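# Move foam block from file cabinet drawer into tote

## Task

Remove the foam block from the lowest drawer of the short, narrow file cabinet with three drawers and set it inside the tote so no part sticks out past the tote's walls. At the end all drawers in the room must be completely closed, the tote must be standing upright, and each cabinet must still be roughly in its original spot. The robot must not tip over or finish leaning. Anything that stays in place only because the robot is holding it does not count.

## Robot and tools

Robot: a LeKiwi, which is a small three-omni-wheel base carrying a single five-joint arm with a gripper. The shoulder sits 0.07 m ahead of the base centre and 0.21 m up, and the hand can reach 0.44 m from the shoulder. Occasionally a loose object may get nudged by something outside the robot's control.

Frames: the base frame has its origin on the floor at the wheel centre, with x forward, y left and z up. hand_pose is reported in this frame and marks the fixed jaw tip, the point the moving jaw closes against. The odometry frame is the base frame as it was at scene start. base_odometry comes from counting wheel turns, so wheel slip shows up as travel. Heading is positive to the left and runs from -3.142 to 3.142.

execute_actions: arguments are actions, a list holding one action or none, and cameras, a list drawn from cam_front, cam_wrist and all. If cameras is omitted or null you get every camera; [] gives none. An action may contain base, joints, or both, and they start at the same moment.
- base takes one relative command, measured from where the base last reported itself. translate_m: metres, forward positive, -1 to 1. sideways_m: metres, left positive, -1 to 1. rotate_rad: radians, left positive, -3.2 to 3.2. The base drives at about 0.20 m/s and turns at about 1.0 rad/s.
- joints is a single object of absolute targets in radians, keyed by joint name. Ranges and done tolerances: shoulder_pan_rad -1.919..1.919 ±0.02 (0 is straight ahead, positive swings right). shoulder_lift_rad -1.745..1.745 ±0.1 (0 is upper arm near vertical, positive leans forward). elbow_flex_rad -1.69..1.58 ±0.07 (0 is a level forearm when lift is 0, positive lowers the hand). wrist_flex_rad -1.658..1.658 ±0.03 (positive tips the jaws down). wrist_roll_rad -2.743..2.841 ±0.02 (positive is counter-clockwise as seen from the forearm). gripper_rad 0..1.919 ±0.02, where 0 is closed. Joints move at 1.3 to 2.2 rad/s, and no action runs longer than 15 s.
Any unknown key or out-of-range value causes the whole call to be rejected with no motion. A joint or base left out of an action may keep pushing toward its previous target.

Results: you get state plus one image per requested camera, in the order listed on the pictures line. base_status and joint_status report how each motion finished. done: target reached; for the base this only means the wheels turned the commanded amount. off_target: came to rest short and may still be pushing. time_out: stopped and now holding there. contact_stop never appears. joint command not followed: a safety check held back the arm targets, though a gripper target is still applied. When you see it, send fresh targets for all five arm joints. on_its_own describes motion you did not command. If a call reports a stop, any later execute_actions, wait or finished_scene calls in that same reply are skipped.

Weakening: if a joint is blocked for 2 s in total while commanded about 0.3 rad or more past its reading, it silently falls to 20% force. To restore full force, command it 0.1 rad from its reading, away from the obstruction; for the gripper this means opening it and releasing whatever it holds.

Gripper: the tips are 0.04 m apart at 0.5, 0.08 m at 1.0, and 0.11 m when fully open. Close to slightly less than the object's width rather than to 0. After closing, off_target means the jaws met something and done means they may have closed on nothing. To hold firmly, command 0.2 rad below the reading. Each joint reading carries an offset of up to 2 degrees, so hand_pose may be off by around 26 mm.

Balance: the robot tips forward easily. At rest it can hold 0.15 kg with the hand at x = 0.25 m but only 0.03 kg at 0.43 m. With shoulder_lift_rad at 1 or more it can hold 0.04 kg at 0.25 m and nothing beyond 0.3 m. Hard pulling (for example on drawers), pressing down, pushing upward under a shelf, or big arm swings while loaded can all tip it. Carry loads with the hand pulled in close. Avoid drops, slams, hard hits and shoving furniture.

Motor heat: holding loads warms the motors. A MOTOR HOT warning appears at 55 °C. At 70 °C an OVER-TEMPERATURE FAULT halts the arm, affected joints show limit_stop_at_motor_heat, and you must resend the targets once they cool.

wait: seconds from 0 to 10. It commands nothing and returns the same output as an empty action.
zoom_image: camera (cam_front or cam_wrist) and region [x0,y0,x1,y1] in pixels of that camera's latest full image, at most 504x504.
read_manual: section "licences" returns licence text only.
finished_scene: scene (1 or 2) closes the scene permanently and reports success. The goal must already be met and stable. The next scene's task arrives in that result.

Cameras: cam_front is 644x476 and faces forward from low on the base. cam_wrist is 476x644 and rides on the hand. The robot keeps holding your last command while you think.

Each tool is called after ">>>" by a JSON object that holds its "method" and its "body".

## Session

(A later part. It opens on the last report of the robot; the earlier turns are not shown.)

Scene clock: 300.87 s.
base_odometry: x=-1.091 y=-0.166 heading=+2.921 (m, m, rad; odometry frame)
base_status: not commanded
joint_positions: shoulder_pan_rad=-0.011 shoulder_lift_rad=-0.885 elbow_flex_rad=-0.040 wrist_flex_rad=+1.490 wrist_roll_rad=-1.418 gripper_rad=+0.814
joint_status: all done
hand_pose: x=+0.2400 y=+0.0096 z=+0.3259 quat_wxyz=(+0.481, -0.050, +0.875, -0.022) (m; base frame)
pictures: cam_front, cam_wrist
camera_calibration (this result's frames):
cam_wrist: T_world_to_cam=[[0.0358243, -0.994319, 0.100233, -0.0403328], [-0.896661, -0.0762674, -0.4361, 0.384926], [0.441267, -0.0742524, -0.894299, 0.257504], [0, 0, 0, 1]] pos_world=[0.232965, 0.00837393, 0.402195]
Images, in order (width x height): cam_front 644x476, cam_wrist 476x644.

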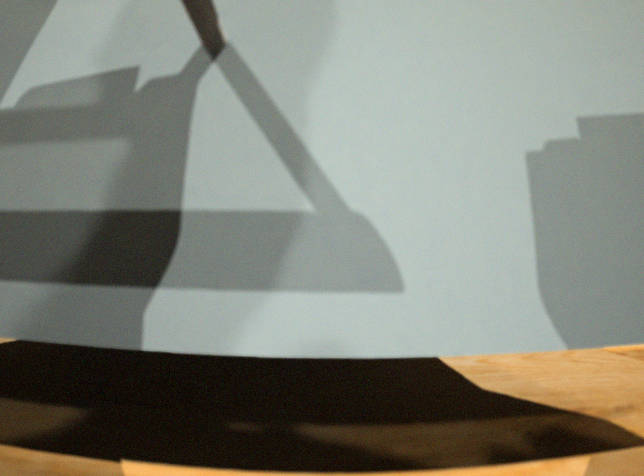

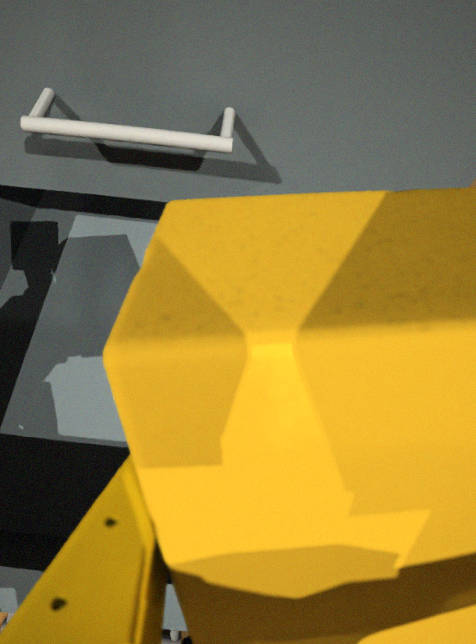

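>>> {"method": "execute_actions", "body": {"actions": [{"base":{"sideways_m":0.075},"joints":{"shoulder_lift_rad":-1.65,"elbow_flex_rad":-0.5,"wrist_flex_rad":1.4}}], "cameras": ["cam_front"]}}

>>> {"method": "execute_actions", "body": {"actions": [{"base":{"translate_m":0.05}}], "cameras": ["cam_front"]}}

Scene clock: 319.17 s.
base_odometry: x=-1.107 y=-0.239 heading=+2.920 (m, m, rad; odometry frame)
base_status: done
joint_positions: shoulder_pan_rad=-0.011 shoulder_lift_rad=-1.663 elbow_flex_rad=-0.500 wrist_flex_rad=+1.416 wrist_roll_rad=-1.418 gripper_rad=+0.814
joint_status: all done
hand_pose: x=+0.0216 y=+0.0072 z=+0.4438 quat_wxyz=(+0.915, -0.023, +0.400, -0.043) (m; base frame)
pictures: cam_front
Images, in order (width x height): cam_front 644x476.

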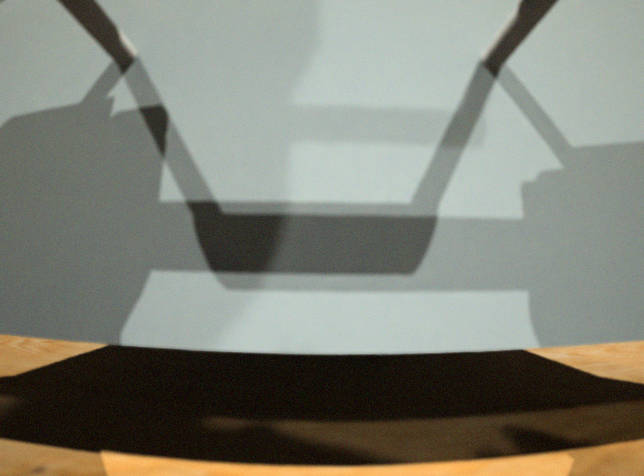

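Scene clock: 320.30 s.
base_odometry: x=-1.155 y=-0.228 heading=+2.920 (m, m, rad; odometry frame)
base_status: done
joint_positions: shoulder_pan_rad=-0.011 shoulder_lift_rad=-1.664 elbow_flex_rad=-0.500 wrist_flex_rad=+1.415 wrist_roll_rad=-1.418 gripper_rad=+0.814
joint_status: not commanded
hand_pose: x=+0.0211 y=+0.0072 z=+0.4438 quat_wxyz=(+0.916, -0.023, +0.399, -0.043) (m; base frame)
pictures: cam_front
Images, in order (width x height): cam_front 644x476.

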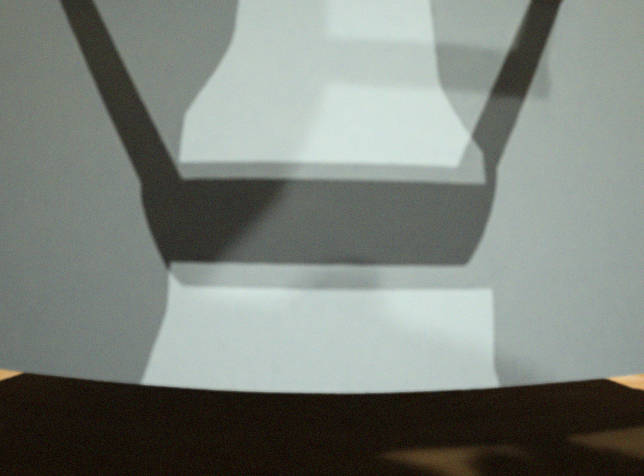

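>>> {"method": "execute_actions", "body": {"actions": [{"base":{"translate_m":0.205}}], "cameras": ["cam_front"]}}

>>> {"method": "execute_actions", "body": {"actions": [{"base":{"translate_m":0.015}}], "cameras": ["cam_front"]}}

>>> {"method": "execute_actions", "body": {"actions": [{"base":{"translate_m":-0.2}}], "cameras": ["cam_front"]}}

Scene clock: 333.93 s.
base_odometry: x=-1.355 y=-0.183 heading=+2.919 (m, m, rad; odometry frame)
base_status: done
joint_positions: shoulder_pan_rad=-0.011 shoulder_lift_rad=-1.666 elbow_flex_rad=-0.500 wrist_flex_rad=+1.415 wrist_roll_rad=-1.418 gripper_rad=+0.814
joint_status: not commanded
hand_pose: x=+0.0208 y=+0.0071 z=+0.4437 quat_wxyz=(+0.916, -0.023, +0.398, -0.043) (m; base frame)
pictures: cam_front
Images, in order (width x height): cam_front 644x476.

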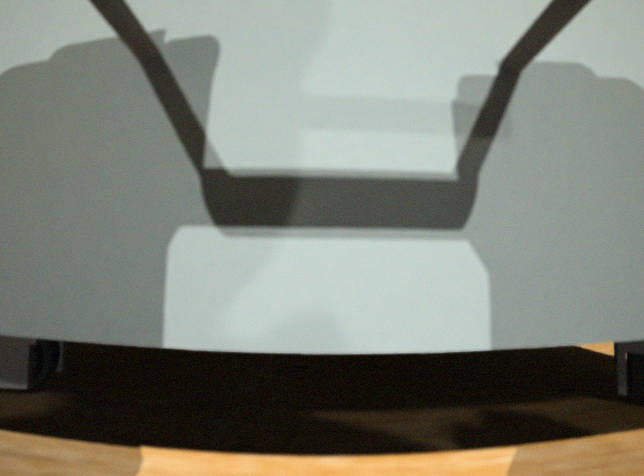

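Scene clock: 334.67 s.
base_odometry: x=-1.369 y=-0.180 heading=+2.920 (m, m, rad; odometry frame)
base_status: done
joint_positions: shoulder_pan_rad=-0.011 shoulder_lift_rad=-1.666 elbow_flex_rad=-0.500 wrist_flex_rad=+1.415 wrist_roll_rad=-1.418 gripper_rad=+0.814
joint_status: not commanded
hand_pose: x=+0.0208 y=+0.0071 z=+0.4437 quat_wxyz=(+0.916, -0.023, +0.398, -0.043) (m; base frame)
pictures: cam_front
Images, in order (width x height): cam_front 644x476.

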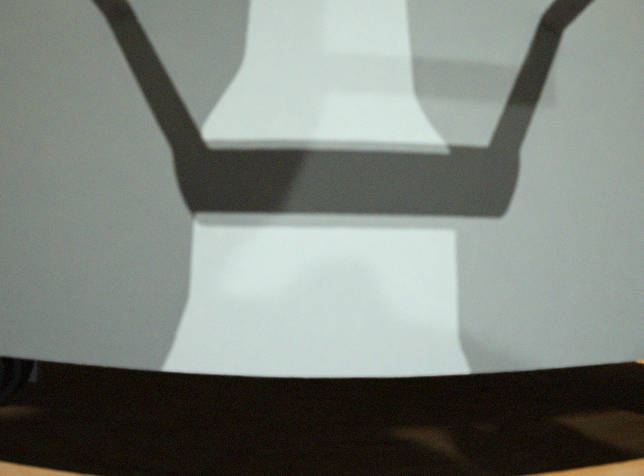

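Scene clock: 336.63 s.
base_odometry: x=-1.174 y=-0.224 heading=+2.920 (m, m, rad; odometry frame)
base_status: done
joint_positions: shoulder_pan_rad=-0.011 shoulder_lift_rad=-1.666 elbow_flex_rad=-0.500 wrist_flex_rad=+1.415 wrist_roll_rad=-1.418 gripper_rad=+0.814
joint_status: not commanded
hand_pose: x=+0.0208 y=+0.0071 z=+0.4437 quat_wxyz=(+0.916, -0.023, +0.398, -0.043) (m; base frame)
pictures: cam_front
Images, in order (width x height): cam_front 644x476.

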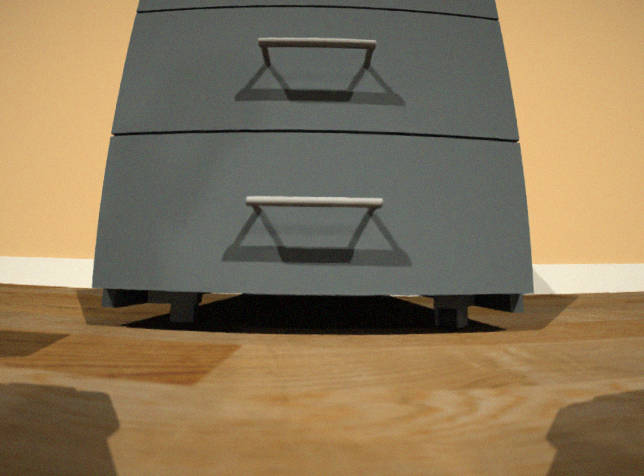

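>>> {"method": "execute_actions", "body": {"actions": [{"base":{"rotate_rad":-1.45},"joints":{"shoulder_lift_rad":-1.3,"elbow_flex_rad":0.2,"wrist_flex_rad":1.5}}], "cameras": ["cam_front"]}}

>>> {"method": "execute_actions", "body": {"actions": [{"base":{"translate_m":1.0}}]}}

Scene clock: 355.73 s.
base_odometry: x=-1.174 y=-0.224 heading=+1.474 (m, m, rad; odometry frame)
base_status: done
joint_positions: shoulder_pan_rad=-0.011 shoulder_lift_rad=-1.308 elbow_flex_rad=+0.204 wrist_flex_rad=+1.499 wrist_roll_rad=-1.418 gripper_rad=+0.814
joint_status: all done
hand_pose: x=+0.1997 y=+0.0091 z=+0.3253 quat_wxyz=(+0.554, -0.048, +0.831, -0.026) (m; base frame)
pictures: cam_front
Images, in order (width x height): cam_front 644x476.

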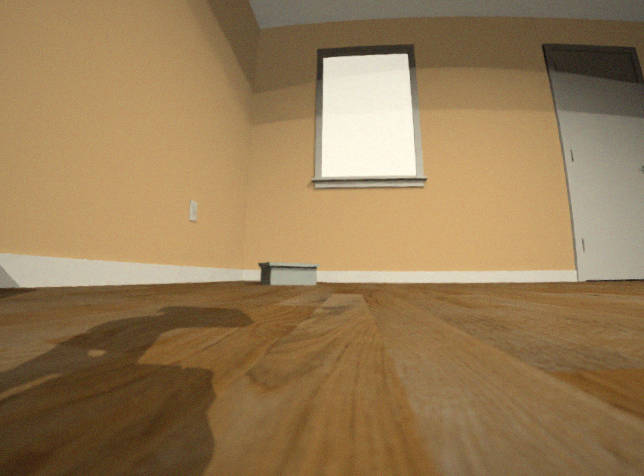

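Scene clock: 361.70 s.
base_odometry: x=-1.077 y=+0.771 heading=+1.474 (m, m, rad; odometry frame)
base_status: done
joint_positions: shoulder_pan_rad=-0.011 shoulder_lift_rad=-1.308 elbow_flex_rad=+0.204 wrist_flex_rad=+1.499 wrist_roll_rad=-1.418 gripper_rad=+0.814
joint_status: not commanded
hand_pose: x=+0.1997 y=+0.0091 z=+0.3253 quat_wxyz=(+0.554, -0.048, +0.831, -0.026) (m; base frame)
pictures: cam_front, cam_wrist
camera_calibration (this result's frames):
cam_wrist: T_world_to_cam=[[0.0184812, -0.99451, 0.102997, -0.0367041], [-0.80979, -0.07531, -0.581866, 0.378527], [0.586428, -0.0726526, -0.806736, 0.217251], [0, 0, 0, 1]] pos_world=[0.179804, 0.00778805, 0.399296]
Images, in order (width x height): cam_front 644x476, cam_wrist 476x644.

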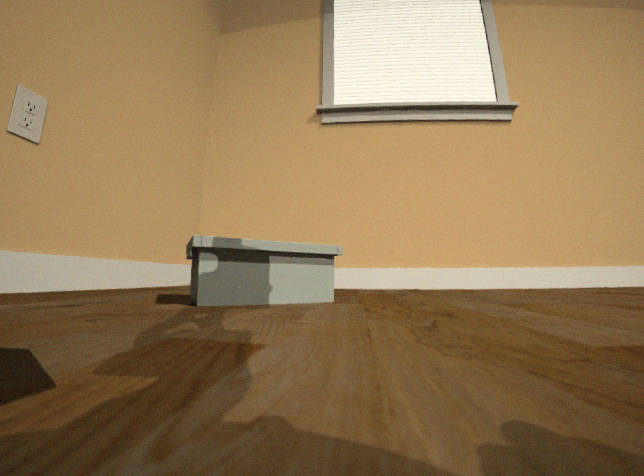

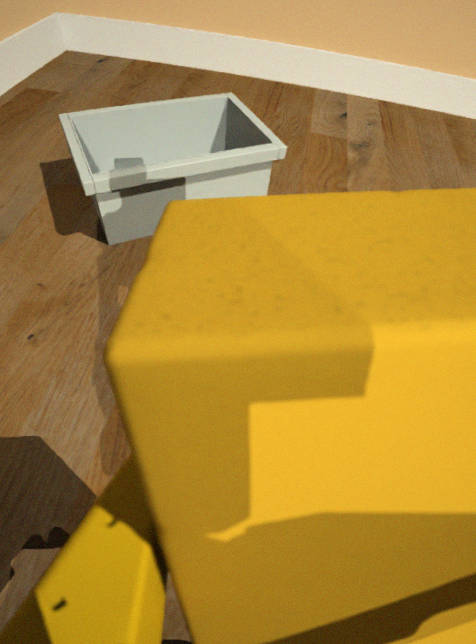

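>>> {"method": "execute_actions", "body": {"actions": [{"base":{"rotate_rad":0.14},"joints":{"wrist_roll_rad":0.37}}], "cameras": []}}

>>> {"method": "execute_actions", "body": {"actions": [{"base":{"translate_m":0.42},"joints":{"shoulder_lift_rad":-0.3,"elbow_flex_rad":0.0,"wrist_flex_rad":1.55}}]}}

Scene clock: 396.97 s.
base_odometry: x=-1.077 y=+0.771 heading=+1.610 (m, m, rad; odometry frame)
base_status: done
joint_positions: shoulder_pan_rad=-0.011 shoulder_lift_rad=-1.308 elbow_flex_rad=+0.204 wrist_flex_rad=+1.499 wrist_roll_rad=+0.361 gripper_rad=+0.814
joint_status: all done
hand_pose: x=+0.1974 y=-0.0014 z=+0.3194 quat_wxyz=(+0.329, -0.675, +0.486, -0.447) (m; base frame)
pictures: none
No camera images: the call's "cameras" was empty. Leave "cameras" out to get every camera's image.

Scene clock: 400.03 s.
base_odometry: x=-1.094 y=+1.190 heading=+1.610 (m, m, rad; odometry frame)
base_status: done
joint_positions: shoulder_pan_rad=-0.011 shoulder_lift_rad=-0.294 elbow_flex_rad=+0.031 wrist_flex_rad=+1.550 wrist_roll_rad=+0.361 gripper_rad=+0.813
joint_status: all done
hand_pose: x=+0.2584 y=-0.0007 z=+0.2087 quat_wxyz=(+0.084, -0.804, +0.578, -0.114) (m; base frame)
pictures: cam_front, cam_wrist
camera_calibration (this result's frames):
cam_wrist: T_world_to_cam=[[0.901867, 0.311804, 0.29902, -0.303829], [0.0927306, -0.815742, 0.570935, -0.116861], [0.421943, -0.487179, -0.764605, 0.121519], [0, 0, 0, 1]] pos_world=[0.233576, 0.0586086, 0.250485]
Images, in order (width x height): cam_front 644x476, cam_wrist 476x644.

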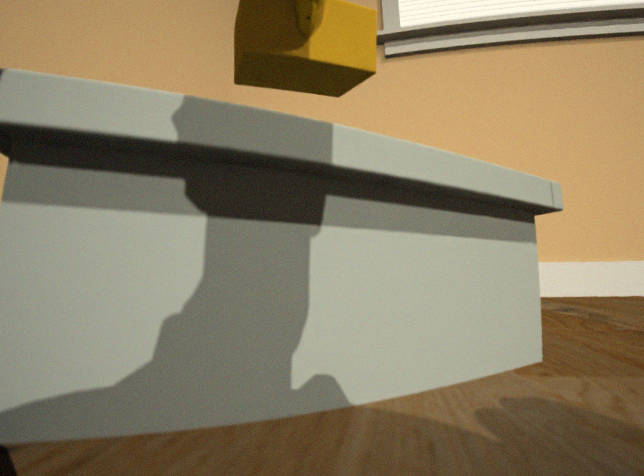

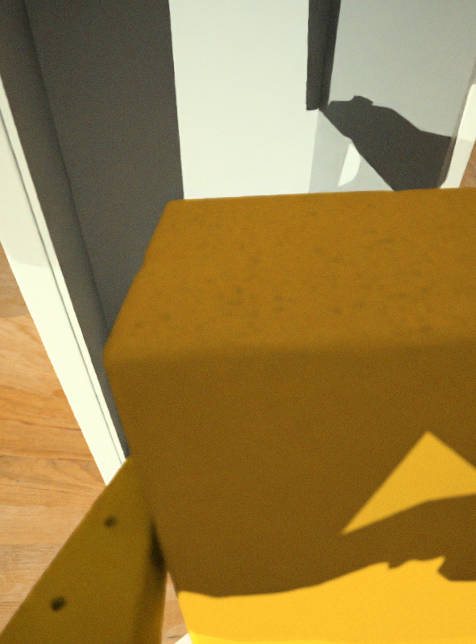

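>>> {"method": "execute_actions", "body": {"actions": [{"joints":{"shoulder_pan_rad":0.1,"wrist_roll_rad":0.47,"shoulder_lift_rad":0.28,"elbow_flex_rad":-0.35,"wrist_flex_rad":1.62}}]}}

Scene clock: 429.17 s.
base_odometry: x=-1.094 y=+1.190 heading=+1.610 (m, m, rad; odometry frame)
base_status: not commanded
joint_positions: shoulder_pan_rad=+0.093 shoulder_lift_rad=+0.295 elbow_flex_rad=-0.316 wrist_flex_rad=+1.614 wrist_roll_rad=+0.461 gripper_rad=+0.813
joint_status: all done
hand_pose: x=+0.2797 y=-0.0235 z=+0.1562 quat_wxyz=(-0.006, -0.810, +0.586, +0.009) (m; base frame)
pictures: cam_front, cam_wrist
camera_calibration (this result's frames):
cam_wrist: T_world_to_cam=[[0.951334, 0.307909, 0.0124338, -0.2694], [0.257419, -0.816222, 0.517221, -0.145079], [0.169406, -0.48885, -0.855761, 0.146094], [0, 0, 0, 1]] pos_world=[0.268886, 0.035952, 0.203409]
Images, in order (width x height): cam_front 644x476, cam_wrist 476x644.

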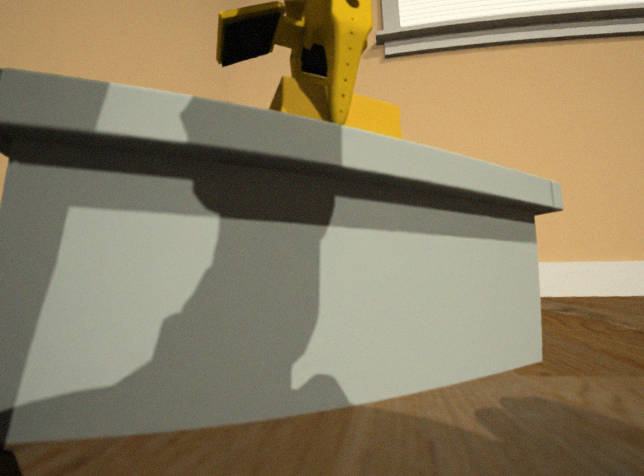

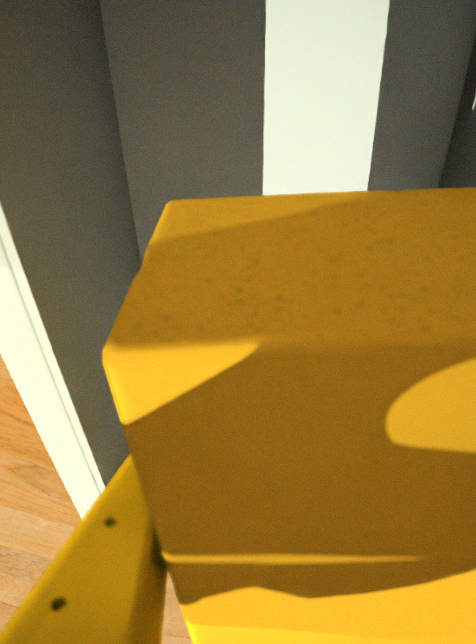

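>>> {"method": "execute_actions", "body": {"actions": [{"joints":{"shoulder_lift_rad":0.66,"elbow_flex_rad":0.02,"wrist_flex_rad":0.86}}]}}

Scene clock: 442.17 s.
base_odometry: x=-1.094 y=+1.190 heading=+1.610 (m, m, rad; odometry frame)
base_status: not commanded
joint_positions: shoulder_pan_rad=+0.093 shoulder_lift_rad=+0.677 elbow_flex_rad=+0.023 wrist_flex_rad=+0.868 wrist_roll_rad=+0.461 gripper_rad=+0.813
joint_status: all done
hand_pose: x=+0.2882 y=-0.0243 z=+0.0357 quat_wxyz=(+0.001, -0.810, +0.586, -0.001) (m; base frame)
pictures: cam_front, cam_wrist
camera_calibration (this result's frames):
cam_wrist: T_world_to_cam=[[0.950755, 0.307964, 0.0349715, -0.276384], [0.244681, -0.81503, 0.525222, -0.0821643], [0.190252, -0.4908, -0.850247, 0.0348687], [0, 0, 0, 1]] pos_world=[0.276244, 0.0352636, 0.082467]
Images, in order (width x height): cam_front 644x476, cam_wrist 476x644.

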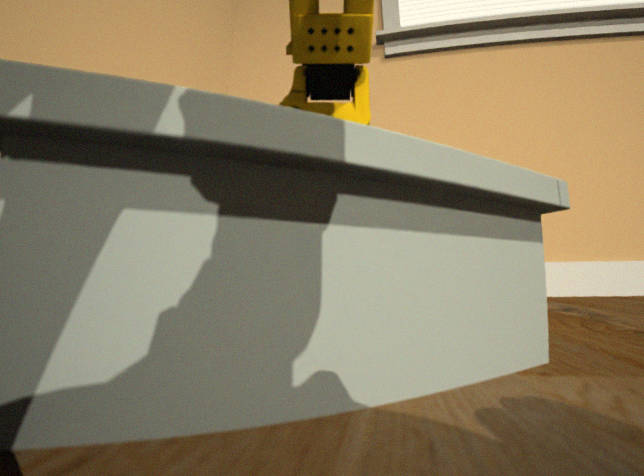

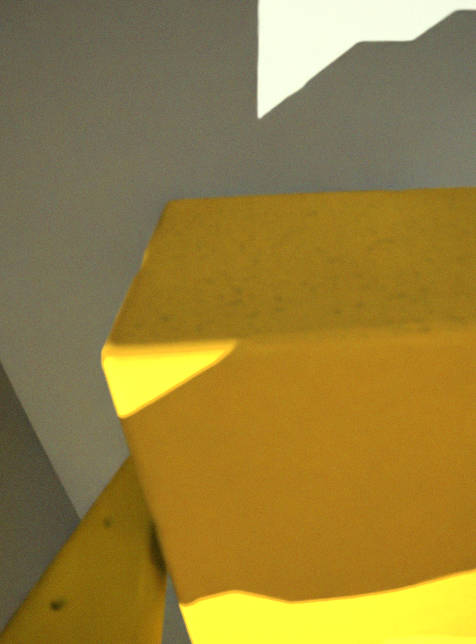

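>>> {"method": "execute_actions", "body": {"actions": [{"joints":{"shoulder_lift_rad":0.695}}], "cameras": []}}

>>> {"method": "execute_actions", "body": {"actions": [{"joints":{"gripper_rad":0.95}}]}}

Scene clock: 448.60 s.
base_odometry: x=-1.094 y=+1.190 heading=+1.610 (m, m, rad; odometry frame)
base_status: not commanded
joint_positions: shoulder_pan_rad=+0.093 shoulder_lift_rad=+0.711 elbow_flex_rad=+0.023 wrist_flex_rad=+0.867 wrist_roll_rad=+0.461 gripper_rad=+0.813
joint_status: all done
hand_pose: x=+0.2825 y=-0.0237 z=+0.0293 quat_wxyz=(-0.008, -0.810, +0.586, +0.013) (m; base frame)
pictures: none
No camera images: the call's "cameras" was empty. Leave "cameras" out to get every camera's image.

Scene clock: 449.30 s.
base_odometry: x=-1.094 y=+1.190 heading=+1.610 (m, m, rad; odometry frame)
base_status: not commanded
joint_positions: shoulder_pan_rad=+0.093 shoulder_lift_rad=+0.711 elbow_flex_rad=+0.023 wrist_flex_rad=+0.867 wrist_roll_rad=+0.461 gripper_rad=+0.942
joint_status: all done
hand_pose: x=+0.2825 y=-0.0237 z=+0.0293 quat_wxyz=(-0.008, -0.810, +0.586, +0.013) (m; base frame)
pictures: cam_front, cam_wrist
camera_calibration (this result's frames):
cam_wrist: T_world_to_cam=[[0.951402, 0.307903, 0.00538861, -0.270239], [0.261359, -0.81659, 0.514657, -0.0814175], [0.162865, -0.488238, -0.857379, 0.038775], [0, 0, 0, 1]] pos_world=[0.27207, 0.0356541, 0.0766032]
Images, in order (width x height): cam_front 644x476, cam_wrist 476x644.

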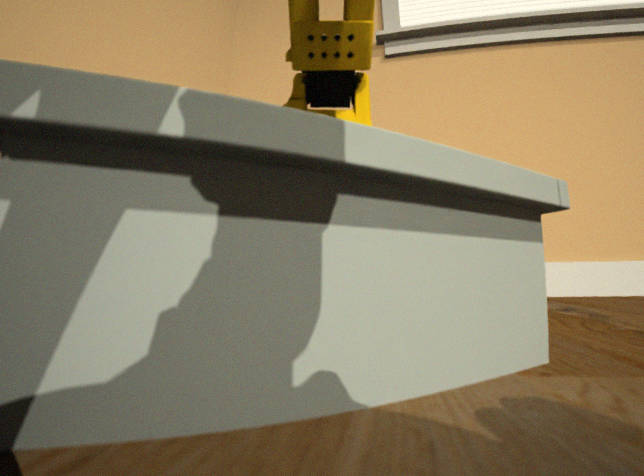

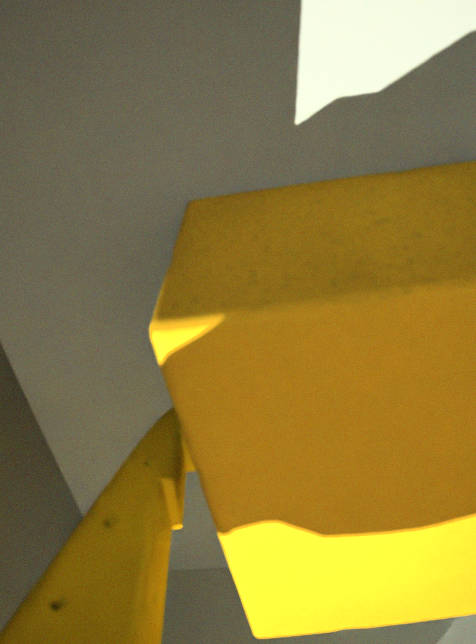

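>>> {"method": "execute_actions", "body": {"actions": [{"joints":{"shoulder_lift_rad":0.27,"elbow_flex_rad":-0.36,"wrist_flex_rad":1.62}}], "cameras": []}}

>>> {"method": "execute_actions", "body": {"actions": [{"joints":{"shoulder_lift_rad":-0.7,"wrist_roll_rad":-1.0}}]}}

Scene clock: 463.07 s.
base_odometry: x=-1.094 y=+1.190 heading=+1.610 (m, m, rad; odometry frame)
base_status: not commanded
joint_positions: shoulder_pan_rad=+0.093 shoulder_lift_rad=+0.316 elbow_flex_rad=-0.330 wrist_flex_rad=+1.612 wrist_roll_rad=+0.461 gripper_rad=+0.943
joint_status: all done
hand_pose: x=+0.2809 y=-0.0236 z=+0.1539 quat_wxyz=(-0.007, -0.810, +0.586, +0.012) (m; base frame)
pictures: none
No camera images: the call's "cameras" was empty. Leave "cameras" out to get every camera's image.

Scene clock: 464.90 s.
base_odometry: x=-1.094 y=+1.190 heading=+1.610 (m, m, rad; odometry frame)
base_status: not commanded
joint_positions: shoulder_pan_rad=+0.093 shoulder_lift_rad=-0.685 elbow_flex_rad=-0.337 wrist_flex_rad=+1.619 wrist_roll_rad=-0.990 gripper_rad=+0.943
joint_status: all done
hand_pose: x=+0.2440 y=-0.0100 z=+0.3381 quat_wxyz=(+0.446, -0.192, +0.862, -0.144) (m; base frame)
pictures: cam_front, cam_wrist
camera_calibration (this result's frames):
cam_wrist: T_world_to_cam=[[0.172993, -0.884242, 0.433809, -0.20631], [-0.886721, -0.331543, -0.322188, 0.348841], [0.428718, -0.328931, -0.84143, 0.247844], [0, 0, 0, 1]] pos_world=[0.23876, 0.0147515, 0.410435]
Images, in order (width x height): cam_front 644x476, cam_wrist 476x644.

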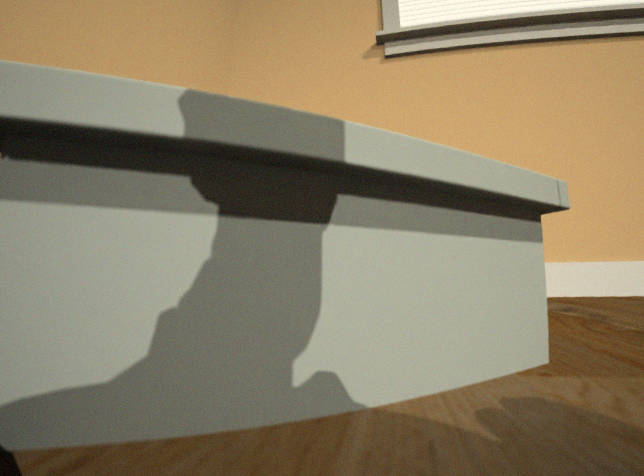

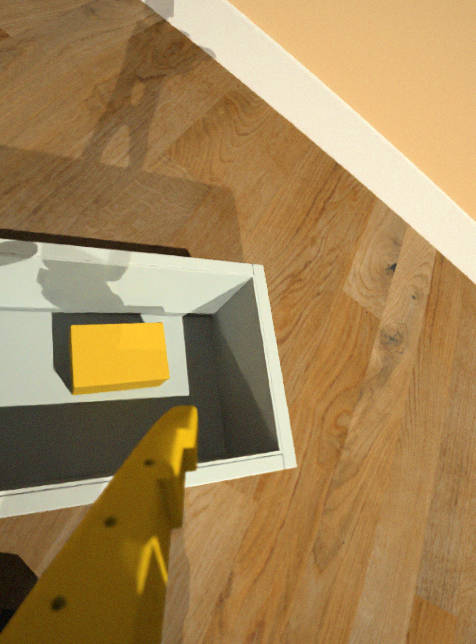

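The block is in the tote and the drawer is shut.

>>> {"method": "finished_scene", "body": {"scene": 1}}

The scene is finished: the task was done.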